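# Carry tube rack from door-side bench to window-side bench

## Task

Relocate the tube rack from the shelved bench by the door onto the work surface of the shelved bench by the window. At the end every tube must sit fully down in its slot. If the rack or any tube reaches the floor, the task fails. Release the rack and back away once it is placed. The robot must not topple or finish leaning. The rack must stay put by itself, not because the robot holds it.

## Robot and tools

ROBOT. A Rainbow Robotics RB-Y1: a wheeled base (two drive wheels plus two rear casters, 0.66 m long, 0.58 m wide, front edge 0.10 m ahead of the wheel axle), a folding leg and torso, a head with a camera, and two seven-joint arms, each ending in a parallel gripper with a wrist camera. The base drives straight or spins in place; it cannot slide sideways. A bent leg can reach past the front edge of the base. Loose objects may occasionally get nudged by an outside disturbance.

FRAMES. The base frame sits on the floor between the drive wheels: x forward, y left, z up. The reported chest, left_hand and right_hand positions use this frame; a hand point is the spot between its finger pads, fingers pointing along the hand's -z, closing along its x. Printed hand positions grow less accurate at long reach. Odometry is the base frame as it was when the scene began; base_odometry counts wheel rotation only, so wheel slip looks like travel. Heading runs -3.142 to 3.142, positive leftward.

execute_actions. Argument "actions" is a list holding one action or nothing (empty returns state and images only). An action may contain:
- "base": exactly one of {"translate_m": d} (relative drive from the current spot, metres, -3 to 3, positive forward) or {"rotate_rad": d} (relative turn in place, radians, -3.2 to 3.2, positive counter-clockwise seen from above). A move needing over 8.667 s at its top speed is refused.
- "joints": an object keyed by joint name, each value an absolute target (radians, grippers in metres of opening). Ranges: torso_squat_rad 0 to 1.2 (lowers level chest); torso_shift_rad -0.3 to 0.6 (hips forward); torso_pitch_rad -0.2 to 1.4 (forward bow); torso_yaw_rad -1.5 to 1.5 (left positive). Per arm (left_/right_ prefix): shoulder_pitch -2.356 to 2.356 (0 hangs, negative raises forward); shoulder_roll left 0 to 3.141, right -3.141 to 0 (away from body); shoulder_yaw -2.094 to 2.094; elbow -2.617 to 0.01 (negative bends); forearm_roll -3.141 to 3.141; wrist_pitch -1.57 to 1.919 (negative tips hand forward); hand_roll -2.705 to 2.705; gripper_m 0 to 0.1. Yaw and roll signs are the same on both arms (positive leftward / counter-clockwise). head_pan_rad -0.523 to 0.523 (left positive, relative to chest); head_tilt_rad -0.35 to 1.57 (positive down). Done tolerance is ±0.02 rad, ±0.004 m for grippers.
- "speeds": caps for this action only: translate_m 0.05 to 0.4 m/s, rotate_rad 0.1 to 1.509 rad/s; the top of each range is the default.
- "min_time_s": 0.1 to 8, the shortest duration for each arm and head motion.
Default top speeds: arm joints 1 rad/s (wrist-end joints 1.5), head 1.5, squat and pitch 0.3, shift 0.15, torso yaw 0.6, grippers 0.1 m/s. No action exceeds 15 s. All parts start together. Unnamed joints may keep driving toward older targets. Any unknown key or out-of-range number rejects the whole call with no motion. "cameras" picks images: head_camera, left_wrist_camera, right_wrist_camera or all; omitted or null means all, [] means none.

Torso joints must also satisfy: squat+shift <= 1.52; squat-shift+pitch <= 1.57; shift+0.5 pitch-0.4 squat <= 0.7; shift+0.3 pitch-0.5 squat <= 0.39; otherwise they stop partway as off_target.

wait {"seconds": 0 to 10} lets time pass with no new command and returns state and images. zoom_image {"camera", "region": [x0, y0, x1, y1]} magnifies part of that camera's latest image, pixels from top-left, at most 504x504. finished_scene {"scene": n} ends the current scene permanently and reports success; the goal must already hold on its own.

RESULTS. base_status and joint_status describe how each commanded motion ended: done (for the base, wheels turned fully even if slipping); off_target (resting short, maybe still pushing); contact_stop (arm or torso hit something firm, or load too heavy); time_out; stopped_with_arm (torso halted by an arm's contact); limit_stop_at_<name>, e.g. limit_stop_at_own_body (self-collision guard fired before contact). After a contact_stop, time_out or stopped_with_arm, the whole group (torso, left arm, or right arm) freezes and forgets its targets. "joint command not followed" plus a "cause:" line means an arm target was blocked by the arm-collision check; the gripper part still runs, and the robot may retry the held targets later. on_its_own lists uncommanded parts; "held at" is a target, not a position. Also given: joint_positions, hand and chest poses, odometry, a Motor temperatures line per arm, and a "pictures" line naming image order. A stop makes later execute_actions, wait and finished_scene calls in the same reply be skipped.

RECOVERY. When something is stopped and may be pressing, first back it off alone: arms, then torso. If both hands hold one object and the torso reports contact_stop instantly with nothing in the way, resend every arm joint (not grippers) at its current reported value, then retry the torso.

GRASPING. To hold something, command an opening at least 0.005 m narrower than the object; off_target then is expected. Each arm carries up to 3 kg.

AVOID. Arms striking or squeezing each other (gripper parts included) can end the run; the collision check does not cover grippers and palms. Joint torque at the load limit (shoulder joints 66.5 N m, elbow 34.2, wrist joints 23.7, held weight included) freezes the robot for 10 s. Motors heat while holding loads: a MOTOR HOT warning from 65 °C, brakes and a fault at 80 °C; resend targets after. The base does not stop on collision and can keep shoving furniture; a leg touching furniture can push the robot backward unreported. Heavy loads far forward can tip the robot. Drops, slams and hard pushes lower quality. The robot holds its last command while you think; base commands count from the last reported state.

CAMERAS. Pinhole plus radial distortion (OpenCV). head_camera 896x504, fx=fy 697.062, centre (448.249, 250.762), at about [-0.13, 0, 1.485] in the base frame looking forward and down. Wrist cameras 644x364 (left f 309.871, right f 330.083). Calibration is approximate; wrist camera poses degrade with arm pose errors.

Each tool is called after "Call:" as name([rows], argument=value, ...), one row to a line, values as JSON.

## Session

Call:
execute_actions(actions=[])

Scene clock: 0.00 s.
Motor temperatures (°C, as the motors report them): left_arm=[32 31 34 34 33 34 41] | right_arm=[31 29 32 29 32 34 30]
base_odometry: x=+0.000 y=+0.000 heading=+0.000 (m, m, rad; odometry frame)
base_status: not commanded
joint_positions: torso_squat_rad=+0.350 torso_shift_rad=+0.001 torso_pitch_rad=+0.001 torso_yaw_rad=+0.000 left_shoulder_pitch_rad=-0.036 left_shoulder_roll_rad=+0.007 left_shoulder_yaw_rad=+0.048 left_elbow_rad=-0.221 left_forearm_roll_rad=-0.023 left_wrist_pitch_rad=-0.002 left_hand_roll_rad=-0.035 left_gripper_m=+0.100 right_shoulder_pitch_rad=+0.054 right_shoulder_roll_rad=-0.006 right_shoulder_yaw_rad=+0.043 right_elbow_rad=-0.279 right_forearm_roll_rad=+0.014 right_wrist_pitch_rad=+0.011 right_hand_roll_rad=-0.056 right_gripper_m=+0.100 head_pan_rad=+0.000 head_tilt_rad=+0.401
joint_status: not commanded
chest: x=-0.2272 y=-0.0001 z=+1.2476 quat_wxyz=(+1.000, +0.000, +0.001, +0.000) (m; base frame)
left_hand: x=-0.0948 y=+0.2292 z=+0.5742 quat_wxyz=(+0.992, +0.009, -0.127, -0.011) (m; base frame)
right_hand: x=-0.1334 y=-0.2206 z=+0.5686 quat_wxyz=(+0.994, +0.002, -0.108, -0.008) (m; base frame)
pictures: head_camera, left_wrist_camera, right_wrist_camera
camera_calibration (this result's frames):
head_camera: T_world_to_cam=[[-0.00306921, -0.998916, 0.0464432, -0.0692989], [-0.386981, -0.0416384, -0.921147, 1.31743], [0.922083, -0.0207998, -0.386434, 0.694144], [0, 0, 0, 1]] pos_world=[-0.130452, 0.000069839, 1.485]
left_wrist_camera: T_world_to_cam=[[0.975189, -0.0202168, 0.220447, -0.0304542], [-0.152776, -0.782119, 0.60411, -0.152069], [0.160203, -0.6228, -0.765803, 0.685835], [0, 0, 0, 1]] pos_world=[-0.103406, 0.307586, 0.623795]
right_wrist_camera: T_world_to_cam=[[-0.974424, 0.00396699, -0.224681, 0.00254787], [-0.144658, 0.754055, 0.640683, -0.185682], [0.171964, 0.656799, -0.734196, 0.673068], [0, 0, 0, 1]] pos_world=[-0.140121, -0.302066, 0.6137]
Images, in order (width x height): head_camera 896x504, left_wrist_camera 644x364, right_wrist_camera 644x364.

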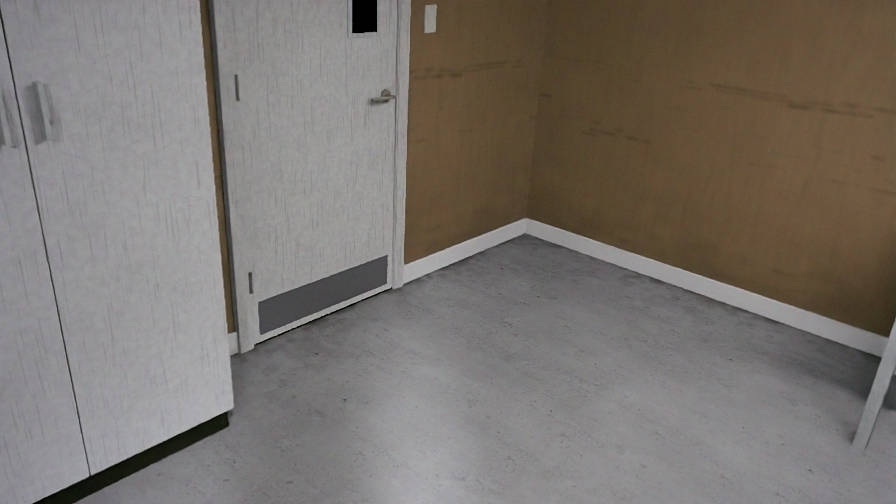

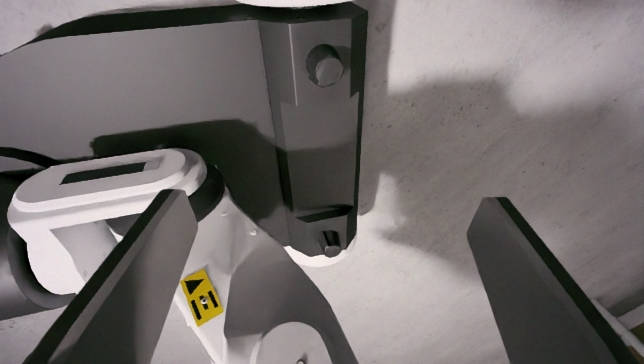

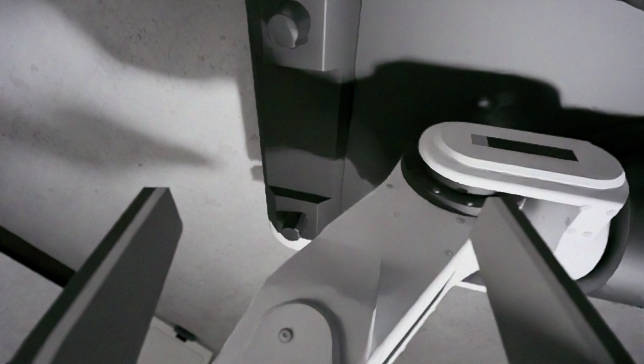

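Call:
execute_actions([
  {"base":{"rotate_rad":-0.9},"joints":{"head_tilt_rad":0.3}},
], cameras=["head_camera"])

Scene clock: 3.80 s.
Motor temperatures (°C, as the motors report them): left_arm=[32 31 34 34 33 34 41] | right_arm=[31 29 32 29 32 34 30]
base_odometry: x=+0.000 y=+0.000 heading=-0.899 (m, m, rad; odometry frame)
base_status: done
joint_positions: torso_squat_rad=+0.350 torso_shift_rad=+0.001 torso_pitch_rad=+0.001 torso_yaw_rad=+0.000 left_shoulder_pitch_rad=-0.036 left_shoulder_roll_rad=+0.007 left_shoulder_yaw_rad=+0.048 left_elbow_rad=-0.221 left_forearm_roll_rad=-0.023 left_wrist_pitch_rad=-0.002 left_hand_roll_rad=-0.035 left_gripper_m=+0.100 right_shoulder_pitch_rad=+0.054 right_shoulder_roll_rad=-0.006 right_shoulder_yaw_rad=+0.043 right_elbow_rad=-0.279 right_forearm_roll_rad=+0.014 right_wrist_pitch_rad=+0.011 right_hand_roll_rad=-0.056 right_gripper_m=+0.100 head_pan_rad=+0.000 head_tilt_rad=+0.300
joint_status: all done
chest: x=-0.2272 y=-0.0001 z=+1.2476 quat_wxyz=(+1.000, +0.000, +0.001, +0.000) (m; base frame)
left_hand: x=-0.0948 y=+0.2292 z=+0.5742 quat_wxyz=(+0.992, +0.009, -0.127, -0.011) (m; base frame)
right_hand: x=-0.1334 y=-0.2206 z=+0.5686 quat_wxyz=(+0.994, +0.002, -0.108, -0.008) (m; base frame)
pictures: head_camera
camera_calibration (this result's frames):
head_camera: T_world_to_cam=[[-0.00777545, -0.998915, 0.0459164, -0.0694567], [-0.292312, -0.0416416, -0.955416, 1.38644], [0.956291, -0.0208507, -0.291671, 0.563979], [0, 0, 0, 1]] pos_world=[-0.134595, 0.000111451, 1.49231]
Images, in order (width x height): head_camera 896x504.

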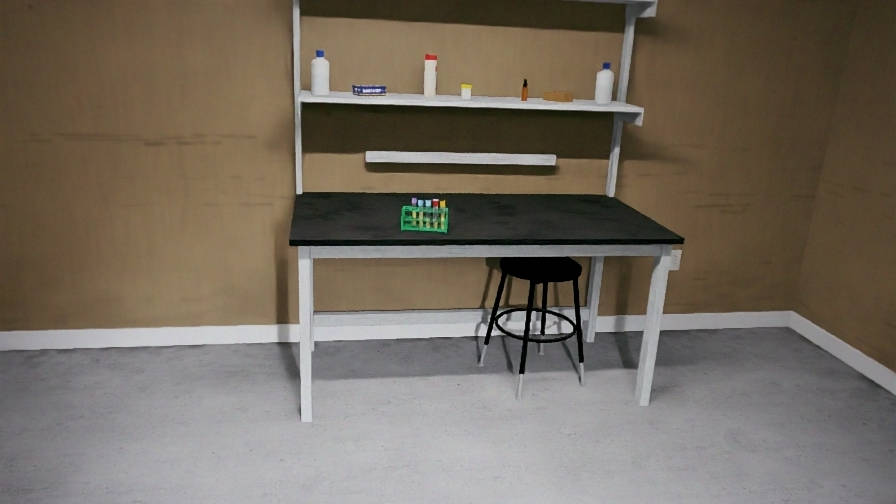

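Call:
execute_actions([
  {"base":{"rotate_rad":-0.075}},
], cameras=[])

Call:
execute_actions([
  {"base":{"translate_m":2.05},"joints":{"torso_squat_rad":0.5,"left_shoulder_pitch_rad":-0.927,"left_shoulder_roll_rad":0.134,"left_shoulder_yaw_rad":0.277,"left_elbow_rad":-0.942,"left_forearm_roll_rad":0,"left_wrist_pitch_rad":1.839,"left_hand_roll_rad":0.0,"head_tilt_rad":0.8,"head_pan_rad":0.2},"min_time_s":4},
], cameras=["head_camera","left_wrist_camera"])

Scene clock: 8.03 s.
Motor temperatures (°C, as the motors report them): left_arm=[32 31 34 34 33 34 41] | right_arm=[31 29 32 29 32 34 30]
base_odometry: x=+0.000 y=+0.000 heading=-0.974 (m, m, rad; odometry frame)
base_status: done
joint_positions: torso_squat_rad=+0.350 torso_shift_rad=+0.001 torso_pitch_rad=+0.001 torso_yaw_rad=+0.000 left_shoulder_pitch_rad=-0.036 left_shoulder_roll_rad=+0.007 left_shoulder_yaw_rad=+0.048 left_elbow_rad=-0.221 left_forearm_roll_rad=-0.023 left_wrist_pitch_rad=-0.002 left_hand_roll_rad=-0.035 left_gripper_m=+0.100 right_shoulder_pitch_rad=+0.054 right_shoulder_roll_rad=-0.006 right_shoulder_yaw_rad=+0.043 right_elbow_rad=-0.279 right_forearm_roll_rad=+0.014 right_wrist_pitch_rad=+0.011 right_hand_roll_rad=-0.056 right_gripper_m=+0.100 head_pan_rad=+0.000 head_tilt_rad=+0.300
joint_status: not commanded
chest: x=-0.2272 y=-0.0001 z=+1.2476 quat_wxyz=(+1.000, +0.000, +0.001, +0.000) (m; base frame)
left_hand: x=-0.0948 y=+0.2292 z=+0.5742 quat_wxyz=(+0.992, +0.009, -0.127, -0.011) (m; base frame)
right_hand: x=-0.1334 y=-0.2206 z=+0.5686 quat_wxyz=(+0.994, +0.002, -0.108, -0.008) (m; base frame)
pictures: none
No camera images: the call's "cameras" was empty. Leave "cameras" out to get every camera's image.

Scene clock: 14.60 s.
Motor temperatures (°C, as the motors report them): left_arm=[32 31 34 34 33 34 41] | right_arm=[31 29 32 29 32 34 30]
base_odometry: x=+1.152 y=-1.696 heading=-0.974 (m, m, rad; odometry frame)
base_status: done
joint_positions: torso_squat_rad=+0.500 torso_shift_rad=+0.001 torso_pitch_rad=+0.001 torso_yaw_rad=+0.000 left_shoulder_pitch_rad=-0.927 left_shoulder_roll_rad=+0.134 left_shoulder_yaw_rad=+0.277 left_elbow_rad=-0.942 left_forearm_roll_rad=+0.000 left_wrist_pitch_rad=+1.839 left_hand_roll_rad=+0.000 left_gripper_m=+0.100 right_shoulder_pitch_rad=+0.054 right_shoulder_roll_rad=-0.006 right_shoulder_yaw_rad=+0.043 right_elbow_rad=-0.279 right_forearm_roll_rad=+0.014 right_wrist_pitch_rad=+0.011 right_hand_roll_rad=-0.056 right_gripper_m=+0.100 head_pan_rad=+0.200 head_tilt_rad=+0.800
joint_status: all done
chest: x=-0.2271 y=-0.0001 z=+1.2042 quat_wxyz=(+1.000, +0.000, +0.001, +0.000) (m; base frame)
left_hand: x=+0.2624 y=+0.2201 z=+0.9429 quat_wxyz=(+1.000, +0.000, +0.001, +0.000) (m; base frame)
right_hand: x=-0.1334 y=-0.2206 z=+0.5253 quat_wxyz=(+0.994, +0.002, -0.108, -0.008) (m; base frame)
pictures: head_camera, left_wrist_camera
camera_calibration (this result's frames):
head_camera: T_world_to_cam=[[0.213588, -0.975939, 0.0438576, -0.0192384], [-0.692, -0.182831, -0.698362, 0.902188], [0.689577, 0.118813, -0.7144, 1.09029], [0, 0, 0, 1]] pos_world=[-0.123414, 0.0166324, 1.4098]
left_wrist_camera: T_world_to_cam=[[0.99939, 0.00397548, -0.0346852, -0.231333], [0.0250848, -0.77276, 0.634202, -0.404461], [-0.0242821, -0.634685, -0.772389, 0.96247], [0, 0, 0, 1]] pos_world=[0.264709, 0.299234, 0.991887]
Images, in order (width x height): head_camera 896x504, left_wrist_camera 644x364.

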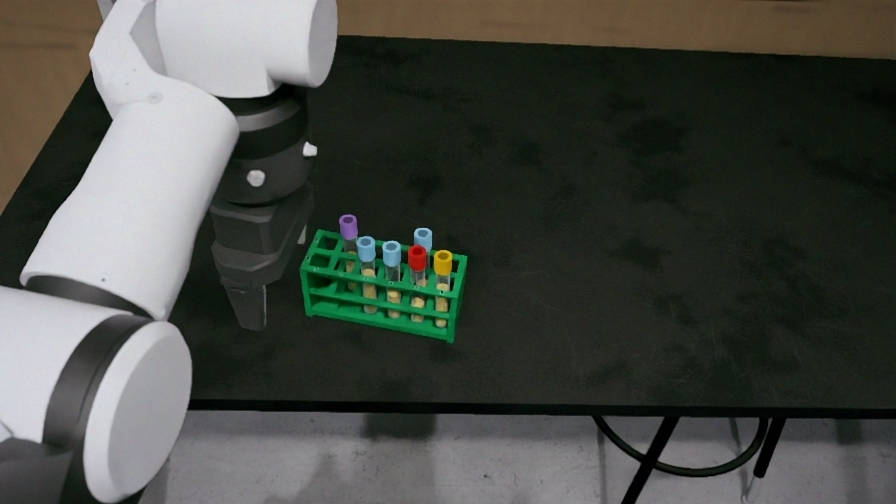

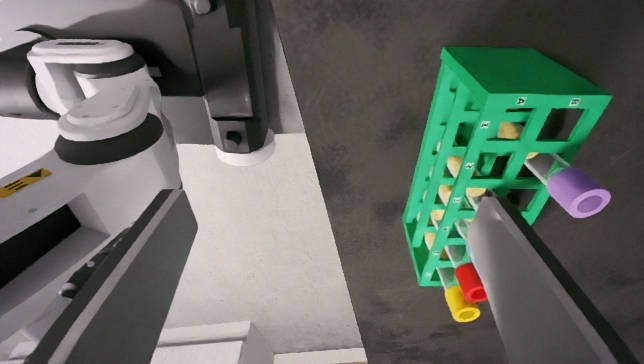

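Call:
execute_actions([
  {"base":{"translate_m":0.085},"joints":{"torso_yaw_rad":-0.143,"left_hand_roll_rad":0.18,"head_tilt_rad":0.9,"head_pan_rad":0.3}},
], cameras=["head_camera","left_wrist_camera"])

Scene clock: 18.80 s.
Motor temperatures (°C, as the motors report them): left_arm=[32 31 34 34 33 34 41] | right_arm=[31 29 32 29 32 34 30]
base_odometry: x=+1.199 y=-1.766 heading=-0.975 (m, m, rad; odometry frame)
base_status: done
joint_positions: torso_squat_rad=+0.500 torso_shift_rad=+0.001 torso_pitch_rad=+0.001 torso_yaw_rad=-0.143 left_shoulder_pitch_rad=-0.927 left_shoulder_roll_rad=+0.134 left_shoulder_yaw_rad=+0.277 left_elbow_rad=-0.942 left_forearm_roll_rad=+0.000 left_wrist_pitch_rad=+1.839 left_hand_roll_rad=+0.180 left_gripper_m=+0.100 right_shoulder_pitch_rad=+0.054 right_shoulder_roll_rad=-0.006 right_shoulder_yaw_rad=+0.043 right_elbow_rad=-0.279 right_forearm_roll_rad=+0.014 right_wrist_pitch_rad=+0.011 right_hand_roll_rad=-0.056 right_gripper_m=+0.100 head_pan_rad=+0.300 head_tilt_rad=+0.900
joint_status: all done
chest: x=-0.2271 y=-0.0001 z=+1.2042 quat_wxyz=(+0.997, +0.000, +0.001, -0.071) (m; base frame)
left_hand: x=+0.2889 y=+0.1479 z=+0.9429 quat_wxyz=(+1.000, +0.000, +0.001, +0.018) (m; base frame)
right_hand: x=-0.1659 y=-0.2319 z=+0.5254 quat_wxyz=(+0.991, -0.006, -0.107, -0.079) (m; base frame)
pictures: head_camera, left_wrist_camera
camera_calibration (this result's frames):
head_camera: T_world_to_cam=[[0.175377, -0.983599, 0.0421313, -0.0277279], [-0.76466, -0.163045, -0.623467, 0.781478], [0.620111, 0.0771256, -0.780714, 1.16953], [0, 0, 0, 1]] pos_world=[-0.122807, 0.00994287, 1.40146]
left_wrist_camera: T_world_to_cam=[[0.998575, 0.0407029, -0.0345231, -0.262877], [0.0533657, -0.771393, 0.634117, -0.46921], [-0.000820515, -0.635055, -0.772466, 0.910635], [0, 0, 0, 1]] pos_world=[0.288289, 0.227058, 0.991894]
Images, in order (width x height): head_camera 896x504, left_wrist_camera 644x364.

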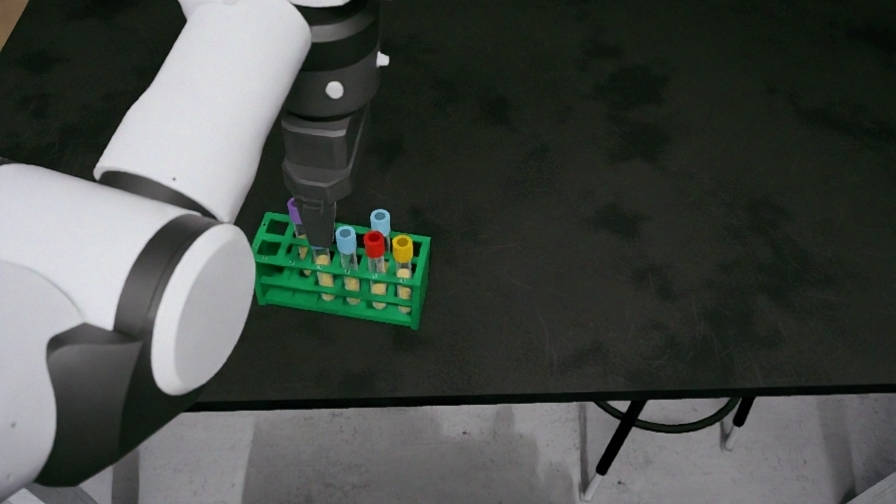

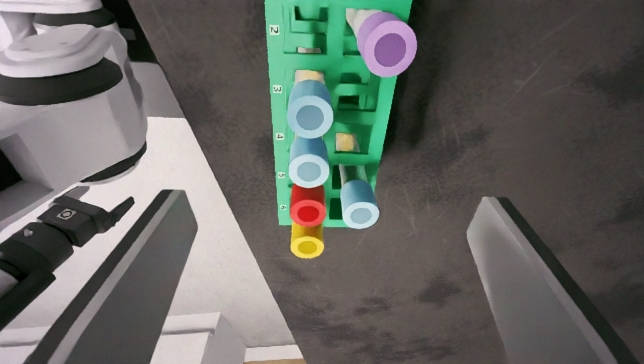

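Call:
execute_actions([
  {"joints":{"torso_squat_rad":0.733,"left_hand_roll_rad":0.15}},
], cameras=["head_camera","left_wrist_camera"])

Scene clock: 21.57 s.
Motor temperatures (°C, as the motors report them): left_arm=[32 31 34 34 33 34 41] | right_arm=[31 29 32 29 32 34 30]
base_odometry: x=+1.199 y=-1.766 heading=-0.975 (m, m, rad; odometry frame)
base_status: not commanded
joint_positions: torso_squat_rad=+0.733 torso_shift_rad=+0.001 torso_pitch_rad=+0.001 torso_yaw_rad=-0.143 left_shoulder_pitch_rad=-0.927 left_shoulder_roll_rad=+0.134 left_shoulder_yaw_rad=+0.277 left_elbow_rad=-0.942 left_forearm_roll_rad=+0.000 left_wrist_pitch_rad=+1.839 left_hand_roll_rad=+0.150 left_gripper_m=+0.100 right_shoulder_pitch_rad=+0.054 right_shoulder_roll_rad=-0.006 right_shoulder_yaw_rad=+0.043 right_elbow_rad=-0.279 right_forearm_roll_rad=+0.014 right_wrist_pitch_rad=+0.011 right_hand_roll_rad=-0.056 right_gripper_m=+0.100 head_pan_rad=+0.300 head_tilt_rad=+0.900
joint_status: all done
chest: x=-0.2273 y=-0.0001 z=+1.1101 quat_wxyz=(+0.997, +0.000, +0.001, -0.071) (m; base frame)
left_hand: x=+0.2888 y=+0.1479 z=+0.8489 quat_wxyz=(+1.000, +0.000, +0.001, +0.003) (m; base frame)
right_hand: x=-0.1660 y=-0.2319 z=+0.4313 quat_wxyz=(+0.991, -0.006, -0.108, -0.079) (m; base frame)
pictures: head_camera, left_wrist_camera
camera_calibration (this result's frames):
head_camera: T_world_to_cam=[[0.175367, -0.983599, 0.0421752, -0.0237861], [-0.764515, -0.163047, -0.623644, 0.722876], [0.620292, 0.077123, -0.78057, 1.09605], [0, 0, 0, 1]] pos_world=[-0.123053, 0.00993589, 1.30737]
left_wrist_camera: T_world_to_cam=[[0.999353, 0.0108072, -0.0342993, -0.261983], [0.0301206, -0.772613, 0.634162, -0.402753], [-0.0196466, -0.634785, -0.772439, 0.843402], [0, 0, 0, 1]] pos_world=[0.290515, 0.227038, 0.897902]
Images, in order (width x height): head_camera 896x504, left_wrist_camera 644x364.

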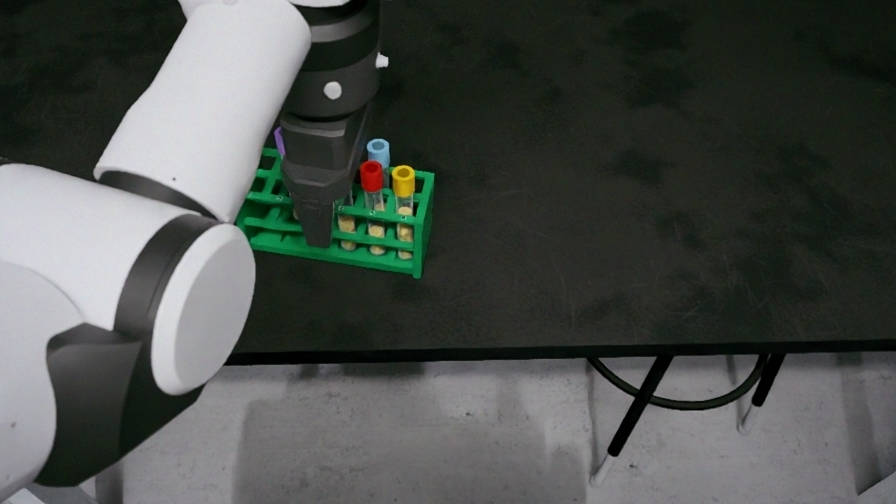

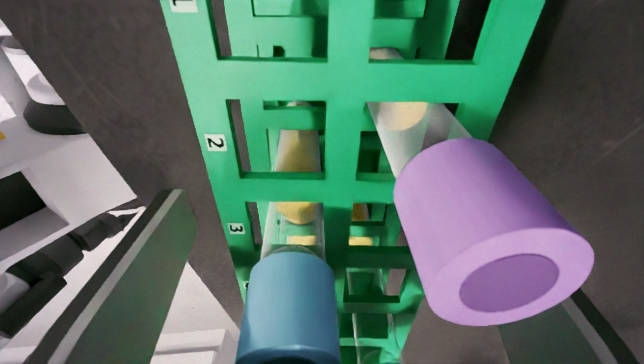

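Well centred, around column 3.5. Grip and lift.

Call:
execute_actions([
  {"joints":{"left_gripper_m":0.04}},
], cameras=["left_wrist_camera"])

Call:
execute_actions([
  {"joints":{"torso_squat_rad":0.65}},
], cameras=["head_camera","left_wrist_camera"])

Scene clock: 23.67 s.
Motor temperatures (°C, as the motors report them): left_arm=[32 31 34 34 33 34 41] | right_arm=[31 29 32 29 32 34 30]
base_odometry: x=+1.199 y=-1.766 heading=-0.975 (m, m, rad; odometry frame)
base_status: not commanded
joint_positions: torso_squat_rad=+0.733 torso_shift_rad=+0.001 torso_pitch_rad=+0.001 torso_yaw_rad=-0.143 left_shoulder_pitch_rad=-0.927 left_shoulder_roll_rad=+0.134 left_shoulder_yaw_rad=+0.277 left_elbow_rad=-0.942 left_forearm_roll_rad=+0.000 left_wrist_pitch_rad=+1.839 left_hand_roll_rad=+0.150 left_gripper_m=+0.063 right_shoulder_pitch_rad=+0.054 right_shoulder_roll_rad=-0.006 right_shoulder_yaw_rad=+0.043 right_elbow_rad=-0.279 right_forearm_roll_rad=+0.014 right_wrist_pitch_rad=+0.011 right_hand_roll_rad=-0.056 right_gripper_m=+0.100 head_pan_rad=+0.300 head_tilt_rad=+0.900
joint_status: left_gripper_m off_target (ended at +0.063, target +0.040)
chest: x=-0.2273 y=-0.0001 z=+1.1101 quat_wxyz=(+0.997, +0.000, +0.001, -0.071) (m; base frame)
left_hand: x=+0.2888 y=+0.1479 z=+0.8489 quat_wxyz=(+1.000, +0.000, +0.001, +0.003) (m; base frame)
right_hand: x=-0.1660 y=-0.2319 z=+0.4313 quat_wxyz=(+0.991, -0.006, -0.108, -0.079) (m; base frame)
pictures: left_wrist_camera
camera_calibration (this result's frames):
left_wrist_camera: T_world_to_cam=[[0.999353, 0.0108079, -0.0343088, -0.261976], [0.0301272, -0.772614, 0.634161, -0.402753], [-0.0196535, -0.634784, -0.772439, 0.843403], [0, 0, 0, 1]] pos_world=[0.290516, 0.227038, 0.8979]
Images, in order (width x height): left_wrist_camera 644x364.

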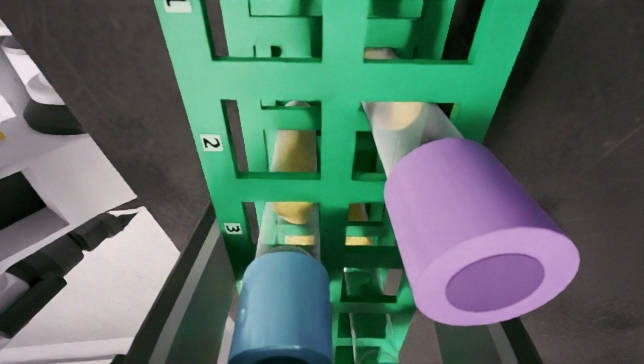

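Scene clock: 24.70 s.
Motor temperatures (°C, as the motors report them): left_arm=[32 31 34 34 33 34 41] | right_arm=[31 29 32 29 32 34 30]
base_odometry: x=+1.199 y=-1.766 heading=-0.975 (m, m, rad; odometry frame)
base_status: not commanded
joint_positions: torso_squat_rad=+0.650 torso_shift_rad=+0.001 torso_pitch_rad=+0.001 torso_yaw_rad=-0.143 left_shoulder_pitch_rad=-0.927 left_shoulder_roll_rad=+0.134 left_shoulder_yaw_rad=+0.277 left_elbow_rad=-0.942 left_forearm_roll_rad=+0.000 left_wrist_pitch_rad=+1.839 left_hand_roll_rad=+0.150 left_gripper_m=+0.063 right_shoulder_pitch_rad=+0.054 right_shoulder_roll_rad=-0.006 right_shoulder_yaw_rad=+0.043 right_elbow_rad=-0.279 right_forearm_roll_rad=+0.014 right_wrist_pitch_rad=+0.011 right_hand_roll_rad=-0.056 right_gripper_m=+0.100 head_pan_rad=+0.300 head_tilt_rad=+0.900
joint_status: all done
chest: x=-0.2271 y=-0.0001 z=+1.1472 quat_wxyz=(+0.997, +0.000, +0.001, -0.071) (m; base frame)
left_hand: x=+0.2888 y=+0.1479 z=+0.8857 quat_wxyz=(+1.000, +0.000, +0.001, +0.003) (m; base frame)
right_hand: x=-0.1660 y=-0.2319 z=+0.4683 quat_wxyz=(+0.991, -0.006, -0.107, -0.079) (m; base frame)
pictures: head_camera, left_wrist_camera
camera_calibration (this result's frames):
head_camera: T_world_to_cam=[[0.175382, -0.983599, 0.0421236, -0.0253128], [-0.7647, -0.163049, -0.623417, 0.745819], [0.620061, 0.077124, -0.780754, 1.12505], [0, 0, 0, 1]] pos_world=[-0.122835, 0.00993875, 1.34441]
left_wrist_camera: T_world_to_cam=[[0.999335, 0.0108699, -0.0347936, -0.260311], [0.0304822, -0.77263, 0.634124, -0.42615], [-0.0199897, -0.634764, -0.772448, 0.871986], [0, 0, 0, 1]] pos_world=[0.290559, 0.227078, 0.934739]
Images, in order (width x height): head_camera 896x504, left_wrist_camera 644x364.

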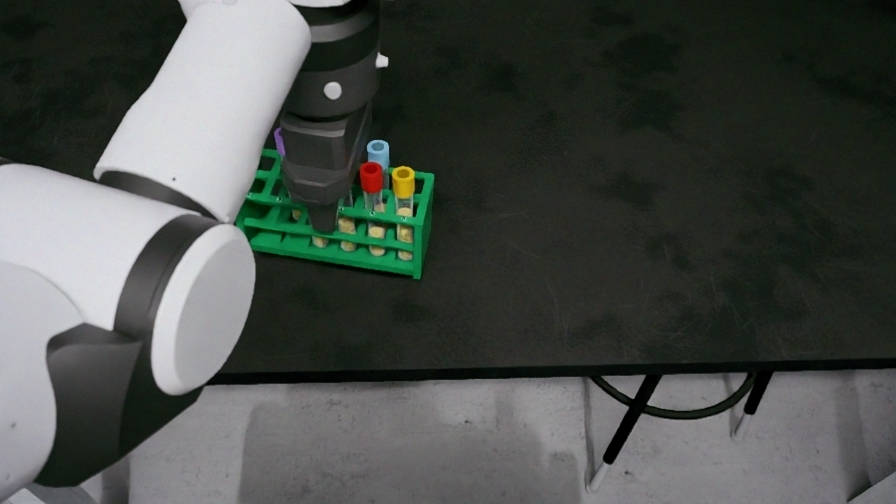

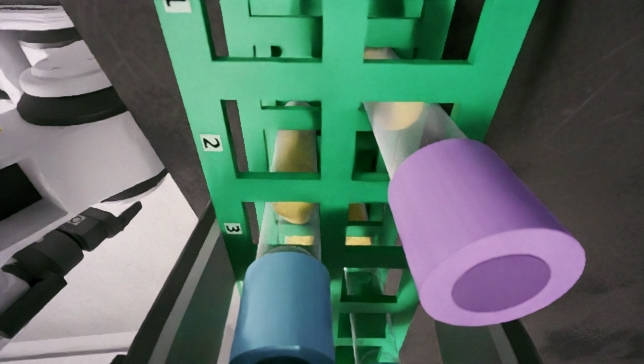

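Call:
execute_actions([
  {"base":{"translate_m":-1.5},"joints":{"torso_squat_rad":0.0,"torso_yaw_rad":0,"left_hand_roll_rad":0.0,"head_pan_rad":0,"head_tilt_rad":0.4},"min_time_s":3},
], cameras=[])

Call:
execute_actions([
  {"base":{"rotate_rad":-2.8}},
], cameras=["head_camera","left_wrist_camera"])

Scene clock: 32.10 s.
Motor temperatures (°C, as the motors report them): left_arm=[32 31 34 34 33 34 41] | right_arm=[31 29 32 29 32 34 30]
base_odometry: x=+0.358 y=-0.524 heading=-0.976 (m, m, rad; odometry frame)
base_status: done
joint_positions: torso_squat_rad=+0.000 torso_shift_rad=+0.001 torso_pitch_rad=+0.001 torso_yaw_rad=+0.000 left_shoulder_pitch_rad=-0.927 left_shoulder_roll_rad=+0.134 left_shoulder_yaw_rad=+0.277 left_elbow_rad=-0.942 left_forearm_roll_rad=+0.000 left_wrist_pitch_rad=+1.839 left_hand_roll_rad=+0.000 left_gripper_m=+0.063 right_shoulder_pitch_rad=+0.054 right_shoulder_roll_rad=-0.006 right_shoulder_yaw_rad=+0.043 right_elbow_rad=-0.279 right_forearm_roll_rad=+0.014 right_wrist_pitch_rad=+0.011 right_hand_roll_rad=-0.056 right_gripper_m=+0.100 head_pan_rad=+0.000 head_tilt_rad=+0.400
joint_status: all done
chest: x=-0.2271 y=-0.0001 z=+1.2899 quat_wxyz=(+1.000, +0.000, +0.001, +0.000) (m; base frame)
left_hand: x=+0.2625 y=+0.2200 z=+1.0285 quat_wxyz=(+1.000, +0.000, +0.001, +0.000) (m; base frame)
right_hand: x=-0.1335 y=-0.2207 z=+0.6110 quat_wxyz=(+0.994, +0.002, -0.108, -0.008) (m; base frame)
pictures: none
No camera images: the call's "cameras" was empty. Leave "cameras" out to get every camera's image.

Scene clock: 37.17 s.
Motor temperatures (°C, as the motors report them): left_arm=[32 31 34 34 33 34 41] | right_arm=[31 29 32 29 32 34 30]
base_odometry: x=+0.358 y=-0.524 heading=+2.508 (m, m, rad; odometry frame)
base_status: done
joint_positions: torso_squat_rad=+0.000 torso_shift_rad=+0.001 torso_pitch_rad=+0.001 torso_yaw_rad=+0.000 left_shoulder_pitch_rad=-0.927 left_shoulder_roll_rad=+0.134 left_shoulder_yaw_rad=+0.277 left_elbow_rad=-0.942 left_forearm_roll_rad=+0.000 left_wrist_pitch_rad=+1.839 left_hand_roll_rad=+0.000 left_gripper_m=+0.063 right_shoulder_pitch_rad=+0.054 right_shoulder_roll_rad=-0.006 right_shoulder_yaw_rad=+0.043 right_elbow_rad=-0.279 right_forearm_roll_rad=+0.014 right_wrist_pitch_rad=+0.011 right_hand_roll_rad=-0.056 right_gripper_m=+0.100 head_pan_rad=+0.000 head_tilt_rad=+0.400
joint_status: not commanded
chest: x=-0.2271 y=-0.0001 z=+1.2899 quat_wxyz=(+1.000, +0.000, +0.001, +0.000) (m; base frame)
left_hand: x=+0.2624 y=+0.2200 z=+1.0286 quat_wxyz=(+1.000, +0.000, +0.001, +0.000) (m; base frame)
right_hand: x=-0.1335 y=-0.2207 z=+0.6110 quat_wxyz=(+0.994, +0.002, -0.108, -0.008) (m; base frame)
pictures: head_camera, left_wrist_camera
camera_calibration (this result's frames):
head_camera: T_world_to_cam=[[-0.0033415, -0.998912, 0.0465051, -0.0713676], [-0.386286, -0.0416061, -0.92144, 1.35706], [0.922373, -0.0210432, -0.385727, 0.709481], [0, 0, 0, 1]] pos_world=[-0.130431, 0.000101928, 1.52744]
left_wrist_camera: T_world_to_cam=[[0.999387, 0.00395914, -0.0347765, -0.228308], [0.0251314, -0.772727, 0.634241, -0.458876], [-0.0243617, -0.634727, -0.772353, 1.02862], [0, 0, 0, 1]] pos_world=[0.264759, 0.299208, 1.07755]
Images, in order (width x height): head_camera 896x504, left_wrist_camera 644x364.

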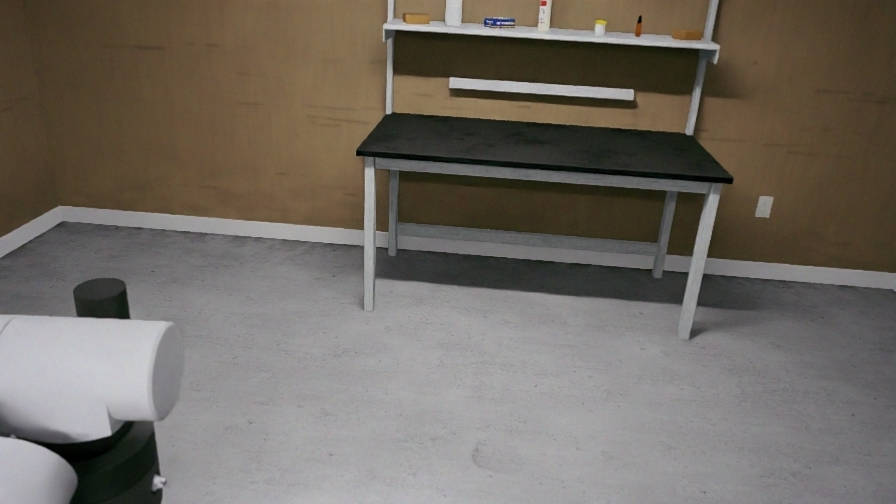

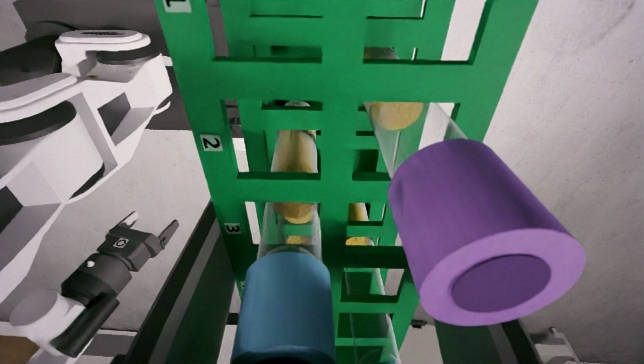

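Call:
execute_actions([
  {"base":{"rotate_rad":-0.14},"joints":{"head_pan_rad":0.52,"head_tilt_rad":0.1}},
], cameras=["head_camera"])

Call:
execute_actions([
  {"base":{"translate_m":2.44},"joints":{"torso_squat_rad":0.55,"head_pan_rad":0.3,"head_tilt_rad":0.9}},
], cameras=["head_camera"])

Scene clock: 41.50 s.
Motor temperatures (°C, as the motors report them): left_arm=[32 31 34 34 33 34 41] | right_arm=[31 29 32 29 32 34 30]
base_odometry: x=+0.358 y=-0.524 heading=+2.369 (m, m, rad; odometry frame)
base_status: done
joint_positions: torso_squat_rad=+0.000 torso_shift_rad=+0.001 torso_pitch_rad=+0.001 torso_yaw_rad=+0.000 left_shoulder_pitch_rad=-0.927 left_shoulder_roll_rad=+0.134 left_shoulder_yaw_rad=+0.277 left_elbow_rad=-0.942 left_forearm_roll_rad=+0.000 left_wrist_pitch_rad=+1.839 left_hand_roll_rad=+0.000 left_gripper_m=+0.063 right_shoulder_pitch_rad=+0.054 right_shoulder_roll_rad=-0.006 right_shoulder_yaw_rad=+0.043 right_elbow_rad=-0.279 right_forearm_roll_rad=+0.014 right_wrist_pitch_rad=+0.011 right_hand_roll_rad=-0.056 right_gripper_m=+0.100 head_pan_rad=+0.520 head_tilt_rad=+0.100
joint_status: all done
chest: x=-0.2271 y=+0.0000 z=+1.2899 quat_wxyz=(+1.000, +0.000, +0.001, +0.000) (m; base frame)
left_hand: x=+0.2624 y=+0.2201 z=+1.0285 quat_wxyz=(+1.000, +0.000, +0.001, +0.000) (m; base frame)
right_hand: x=-0.1335 y=-0.2207 z=+0.6110 quat_wxyz=(+0.994, +0.002, -0.108, -0.008) (m; base frame)
pictures: head_camera
camera_calibration (this result's frames):
head_camera: T_world_to_cam=[[0.481443, -0.875426, 0.0429185, 0.0333479], [-0.0632394, -0.0835348, -0.994496, 1.5321], [0.874193, 0.476079, -0.0955787, 0.267331], [0, 0, 0, 1]] pos_world=[-0.152865, 0.0299067, 1.54779]
Images, in order (width x height): head_camera 896x504.

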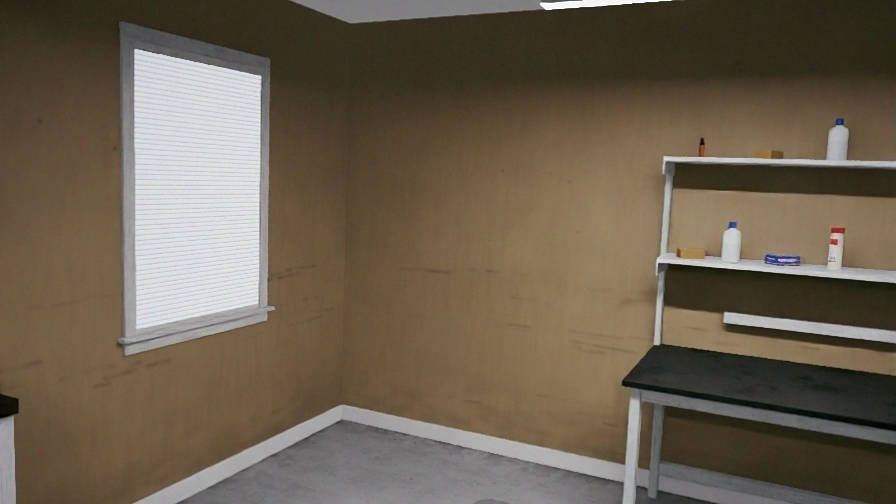

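Scene clock: 49.13 s.
Motor temperatures (°C, as the motors report them): left_arm=[32 31 34 34 33 34 41] | right_arm=[31 29 32 29 32 34 30]
base_odometry: x=-1.389 y=+1.180 heading=+2.368 (m, m, rad; odometry frame)
base_status: done
joint_positions: torso_squat_rad=+0.550 torso_shift_rad=+0.001 torso_pitch_rad=+0.001 torso_yaw_rad=+0.000 left_shoulder_pitch_rad=-0.927 left_shoulder_roll_rad=+0.134 left_shoulder_yaw_rad=+0.277 left_elbow_rad=-0.942 left_forearm_roll_rad=+0.000 left_wrist_pitch_rad=+1.839 left_hand_roll_rad=+0.000 left_gripper_m=+0.063 right_shoulder_pitch_rad=+0.054 right_shoulder_roll_rad=-0.006 right_shoulder_yaw_rad=+0.043 right_elbow_rad=-0.279 right_forearm_roll_rad=+0.014 right_wrist_pitch_rad=+0.011 right_hand_roll_rad=-0.056 right_gripper_m=+0.100 head_pan_rad=+0.300 head_tilt_rad=+0.900
joint_status: all done
chest: x=-0.2271 y=+0.0000 z=+1.1867 quat_wxyz=(+1.000, +0.000, +0.001, +0.000) (m; base frame)
left_hand: x=+0.2624 y=+0.2200 z=+0.9252 quat_wxyz=(+1.000, +0.000, +0.001, +0.000) (m; base frame)
right_hand: x=-0.1335 y=-0.2207 z=+0.5078 quat_wxyz=(+0.994, +0.002, -0.108, -0.008) (m; base frame)
pictures: head_camera
camera_calibration (this result's frames):
head_camera: T_world_to_cam=[[0.313898, -0.948525, 0.0420497, 0.00462763], [-0.73355, -0.270398, -0.62353, 0.777666], [0.602804, 0.164879, -0.780668, 1.15186], [0, 0, 0, 1]] pos_world=[-0.125342, 0.0247506, 1.38392]
Images, in order (width x height): head_camera 896x504.

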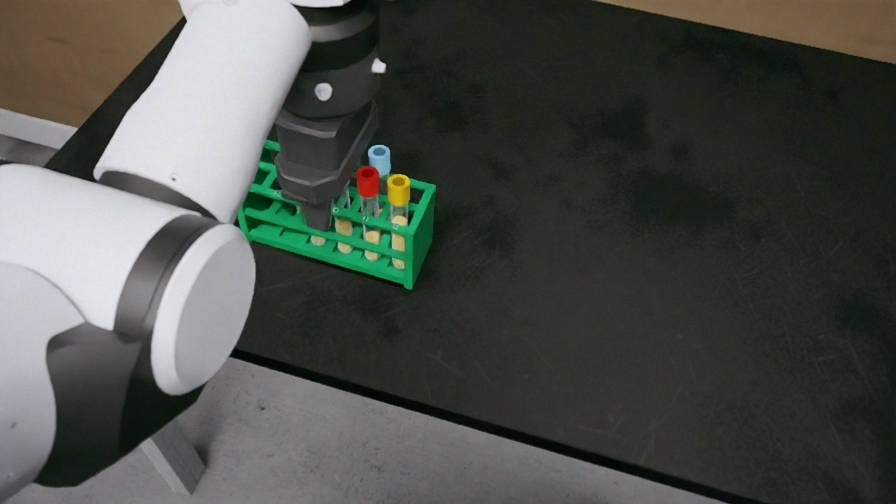

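Call:
execute_actions([
  {"base":{"translate_m":0.05},"joints":{"torso_squat_rad":0.705}},
], cameras=[])

Call:
execute_actions([
  {"joints":{"torso_squat_rad":0.735}},
], cameras=["head_camera"])

Scene clock: 51.60 s.
Motor temperatures (°C, as the motors report them): left_arm=[33 31 34 34 33 34 41] | right_arm=[31 29 32 29 32 34 30]
base_odometry: x=-1.425 y=+1.215 heading=+2.368 (m, m, rad; odometry frame)
base_status: done
joint_positions: torso_squat_rad=+0.705 torso_shift_rad=+0.001 torso_pitch_rad=+0.001 torso_yaw_rad=+0.000 left_shoulder_pitch_rad=-0.926 left_shoulder_roll_rad=+0.134 left_shoulder_yaw_rad=+0.277 left_elbow_rad=-0.942 left_forearm_roll_rad=+0.000 left_wrist_pitch_rad=+1.839 left_hand_roll_rad=+0.000 left_gripper_m=+0.063 right_shoulder_pitch_rad=+0.054 right_shoulder_roll_rad=-0.006 right_shoulder_yaw_rad=+0.043 right_elbow_rad=-0.279 right_forearm_roll_rad=+0.014 right_wrist_pitch_rad=+0.011 right_hand_roll_rad=-0.056 right_gripper_m=+0.100 head_pan_rad=+0.300 head_tilt_rad=+0.900
joint_status: all done
chest: x=-0.2272 y=-0.0001 z=+1.1230 quat_wxyz=(+1.000, +0.000, +0.001, +0.000) (m; base frame)
left_hand: x=+0.2623 y=+0.2200 z=+0.8617 quat_wxyz=(+1.000, +0.000, +0.001, +0.000) (m; base frame)
right_hand: x=-0.1335 y=-0.2207 z=+0.4442 quat_wxyz=(+0.994, +0.002, -0.108, -0.008) (m; base frame)
pictures: none
No camera images: the call's "cameras" was empty. Leave "cameras" out to get every camera's image.

Scene clock: 52.37 s.
Motor temperatures (°C, as the motors report them): left_arm=[33 31 34 34 33 34 41] | right_arm=[31 29 32 29 32 34 30]
base_odometry: x=-1.425 y=+1.215 heading=+2.368 (m, m, rad; odometry frame)
base_status: not commanded
joint_positions: torso_squat_rad=+0.735 torso_shift_rad=+0.001 torso_pitch_rad=+0.001 torso_yaw_rad=+0.000 left_shoulder_pitch_rad=-0.927 left_shoulder_roll_rad=+0.134 left_shoulder_yaw_rad=+0.277 left_elbow_rad=-0.942 left_forearm_roll_rad=+0.000 left_wrist_pitch_rad=+1.839 left_hand_roll_rad=+0.000 left_gripper_m=+0.063 right_shoulder_pitch_rad=+0.054 right_shoulder_roll_rad=-0.006 right_shoulder_yaw_rad=+0.043 right_elbow_rad=-0.279 right_forearm_roll_rad=+0.014 right_wrist_pitch_rad=+0.011 right_hand_roll_rad=-0.056 right_gripper_m=+0.100 head_pan_rad=+0.300 head_tilt_rad=+0.900
joint_status: all done
chest: x=-0.2275 y=-0.0001 z=+1.1092 quat_wxyz=(+1.000, +0.000, +0.000, +0.000) (m; base frame)
left_hand: x=+0.2626 y=+0.2200 z=+0.8487 quat_wxyz=(+1.000, +0.000, +0.000, +0.000) (m; base frame)
right_hand: x=-0.1334 y=-0.2207 z=+0.4303 quat_wxyz=(+0.994, +0.002, -0.108, -0.008) (m; base frame)
pictures: head_camera
camera_calibration (this result's frames):
head_camera: T_world_to_cam=[[0.313871, -0.948529, 0.0421526, 0.00783172], [-0.733192, -0.270345, -0.623974, 0.729628], [0.603253, 0.164941, -0.780308, 1.09127], [0, 0, 0, 1]] pos_world=[-0.12581, 0.0246848, 1.30646]
Images, in order (width x height): head_camera 896x504.

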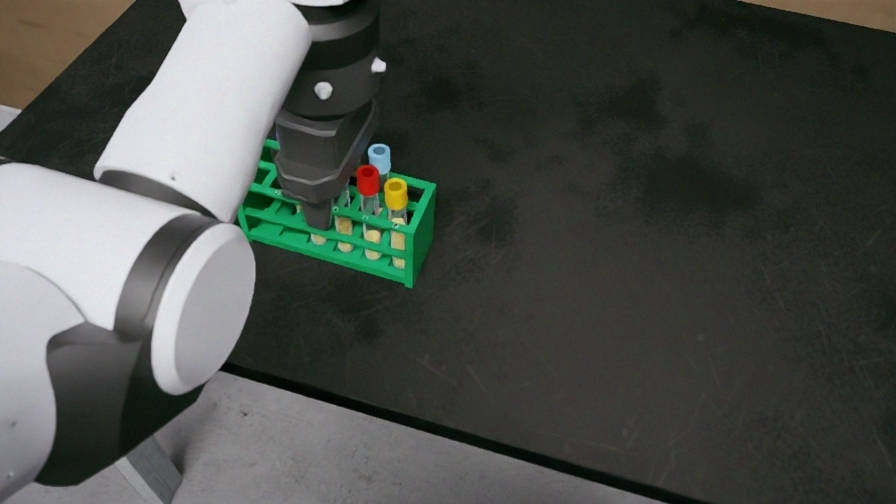

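Contact made. Release, lift, back away.

Call:
execute_actions([
  {"joints":{"left_gripper_m":0.1}},
], cameras=[])

Call:
execute_actions([
  {"joints":{"torso_squat_rad":0.5}},
], cameras=["left_wrist_camera"])

Call:
execute_actions([
  {"base":{"translate_m":-0.5},"joints":{"head_tilt_rad":0.6,"head_pan_rad":0.1,"torso_squat_rad":0.4}},
], cameras=["head_camera"])

Scene clock: 54.63 s.
Motor temperatures (°C, as the motors report them): left_arm=[33 31 34 34 33 34 41] | right_arm=[31 29 32 29 32 34 30]
base_odometry: x=-1.425 y=+1.215 heading=+2.368 (m, m, rad; odometry frame)
base_status: not commanded
joint_positions: torso_squat_rad=+0.735 torso_shift_rad=+0.001 torso_pitch_rad=+0.001 torso_yaw_rad=+0.000 left_shoulder_pitch_rad=-0.927 left_shoulder_roll_rad=+0.134 left_shoulder_yaw_rad=+0.277 left_elbow_rad=-0.942 left_forearm_roll_rad=+0.000 left_wrist_pitch_rad=+1.839 left_hand_roll_rad=+0.000 left_gripper_m=+0.100 right_shoulder_pitch_rad=+0.054 right_shoulder_roll_rad=-0.006 right_shoulder_yaw_rad=+0.043 right_elbow_rad=-0.279 right_forearm_roll_rad=+0.014 right_wrist_pitch_rad=+0.011 right_hand_roll_rad=-0.056 right_gripper_m=+0.100 head_pan_rad=+0.300 head_tilt_rad=+0.900
joint_status: all done
chest: x=-0.2273 y=-0.0001 z=+1.1092 quat_wxyz=(+1.000, +0.000, +0.000, +0.000) (m; base frame)
left_hand: x=+0.2625 y=+0.2201 z=+0.8483 quat_wxyz=(+1.000, +0.000, +0.000, +0.000) (m; base frame)
right_hand: x=-0.1335 y=-0.2207 z=+0.4303 quat_wxyz=(+0.994, +0.002, -0.108, -0.008) (m; base frame)
pictures: none
No camera images: the call's "cameras" was empty. Leave "cameras" out to get every camera's image.

Scene clock: 56.20 s.
Motor temperatures (°C, as the motors report them): left_arm=[33 31 34 34 33 34 41] | right_arm=[31 29 32 29 32 34 30]
base_odometry: x=-1.425 y=+1.215 heading=+2.368 (m, m, rad; odometry frame)
base_status: not commanded
joint_positions: torso_squat_rad=+0.500 torso_shift_rad=+0.001 torso_pitch_rad=+0.001 torso_yaw_rad=+0.000 left_shoulder_pitch_rad=-0.927 left_shoulder_roll_rad=+0.134 left_shoulder_yaw_rad=+0.277 left_elbow_rad=-0.942 left_forearm_roll_rad=+0.000 left_wrist_pitch_rad=+1.839 left_hand_roll_rad=+0.000 left_gripper_m=+0.100 right_shoulder_pitch_rad=+0.054 right_shoulder_roll_rad=-0.006 right_shoulder_yaw_rad=+0.043 right_elbow_rad=-0.279 right_forearm_roll_rad=+0.014 right_wrist_pitch_rad=+0.011 right_hand_roll_rad=-0.056 right_gripper_m=+0.100 head_pan_rad=+0.300 head_tilt_rad=+0.900
joint_status: all done
chest: x=-0.2271 y=-0.0001 z=+1.2042 quat_wxyz=(+1.000, +0.000, +0.001, +0.000) (m; base frame)
left_hand: x=+0.2626 y=+0.2201 z=+0.9431 quat_wxyz=(+1.000, +0.000, +0.001, +0.000) (m; base frame)
right_hand: x=-0.1335 y=-0.2207 z=+0.5253 quat_wxyz=(+0.994, +0.002, -0.108, -0.008) (m; base frame)
pictures: left_wrist_camera
camera_calibration (this result's frames):
left_wrist_camera: T_world_to_cam=[[0.999401, 0.0040649, -0.0343746, -0.231814], [0.0249522, -0.772882, 0.634059, -0.404341], [-0.0239902, -0.634537, -0.77252, 0.962682], [0, 0, 0, 1]] pos_world=[0.264859, 0.299292, 0.992099]
Images, in order (width x height): left_wrist_camera 644x364.

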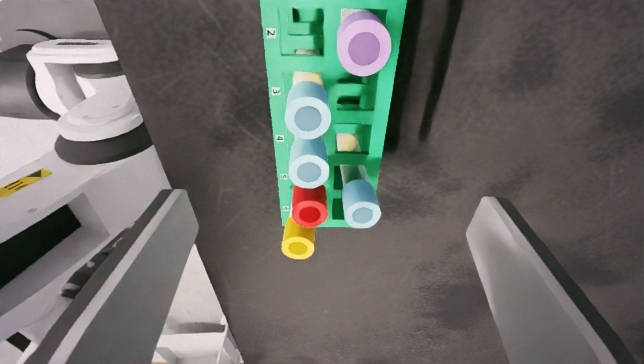

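Scene clock: 59.10 s.
Motor temperatures (°C, as the motors report them): left_arm=[33 31 34 34 33 34 41] | right_arm=[31 29 32 29 32 34 30]
base_odometry: x=-1.067 y=+0.865 heading=+2.367 (m, m, rad; odometry frame)
base_status: done
joint_positions: torso_squat_rad=+0.400 torso_shift_rad=+0.001 torso_pitch_rad=+0.001 torso_yaw_rad=+0.000 left_shoulder_pitch_rad=-0.927 left_shoulder_roll_rad=+0.134 left_shoulder_yaw_rad=+0.277 left_elbow_rad=-0.942 left_forearm_roll_rad=+0.000 left_wrist_pitch_rad=+1.839 left_hand_roll_rad=+0.000 left_gripper_m=+0.100 right_shoulder_pitch_rad=+0.054 right_shoulder_roll_rad=-0.006 right_shoulder_yaw_rad=+0.043 right_elbow_rad=-0.279 right_forearm_roll_rad=+0.014 right_wrist_pitch_rad=+0.011 right_hand_roll_rad=-0.056 right_gripper_m=+0.100 head_pan_rad=+0.100 head_tilt_rad=+0.600
joint_status: all done
chest: x=-0.2272 y=-0.0001 z=+1.2347 quat_wxyz=(+1.000, +0.000, +0.001, +0.000) (m; base frame)
left_hand: x=+0.2625 y=+0.2201 z=+0.9735 quat_wxyz=(+1.000, +0.000, +0.001, +0.000) (m; base frame)
right_hand: x=-0.1336 y=-0.2207 z=+0.5557 quat_wxyz=(+0.994, +0.002, -0.108, -0.008) (m; base frame)
pictures: head_camera
camera_calibration (this result's frames):
head_camera: T_world_to_cam=[[0.105743, -0.993325, 0.046076, -0.0458643], [-0.554636, -0.097375, -0.826376, 1.13522], [0.825347, 0.0618284, -0.561231, 0.920132], [0, 0, 0, 1]] pos_world=[-0.124942, 0.00809413, 1.45664]
Images, in order (width x height): head_camera 896x504.

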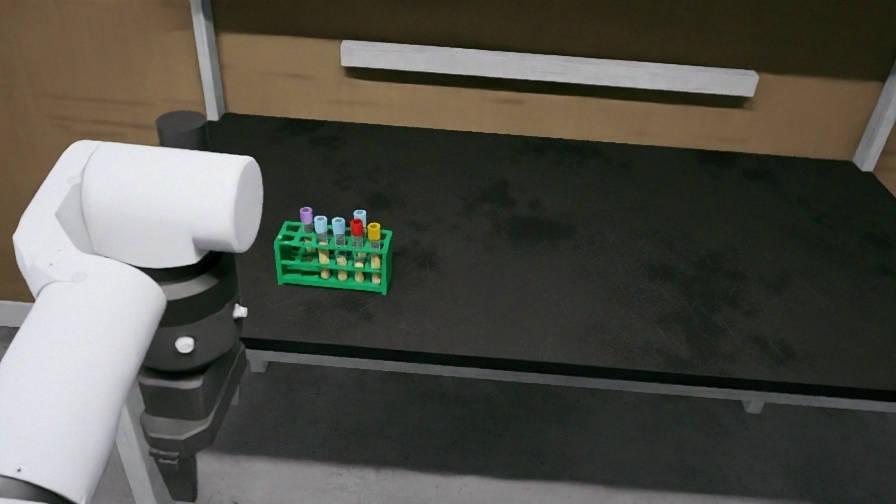

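Call:
finished_scene(scene=2)

The scene is finished: the task was done.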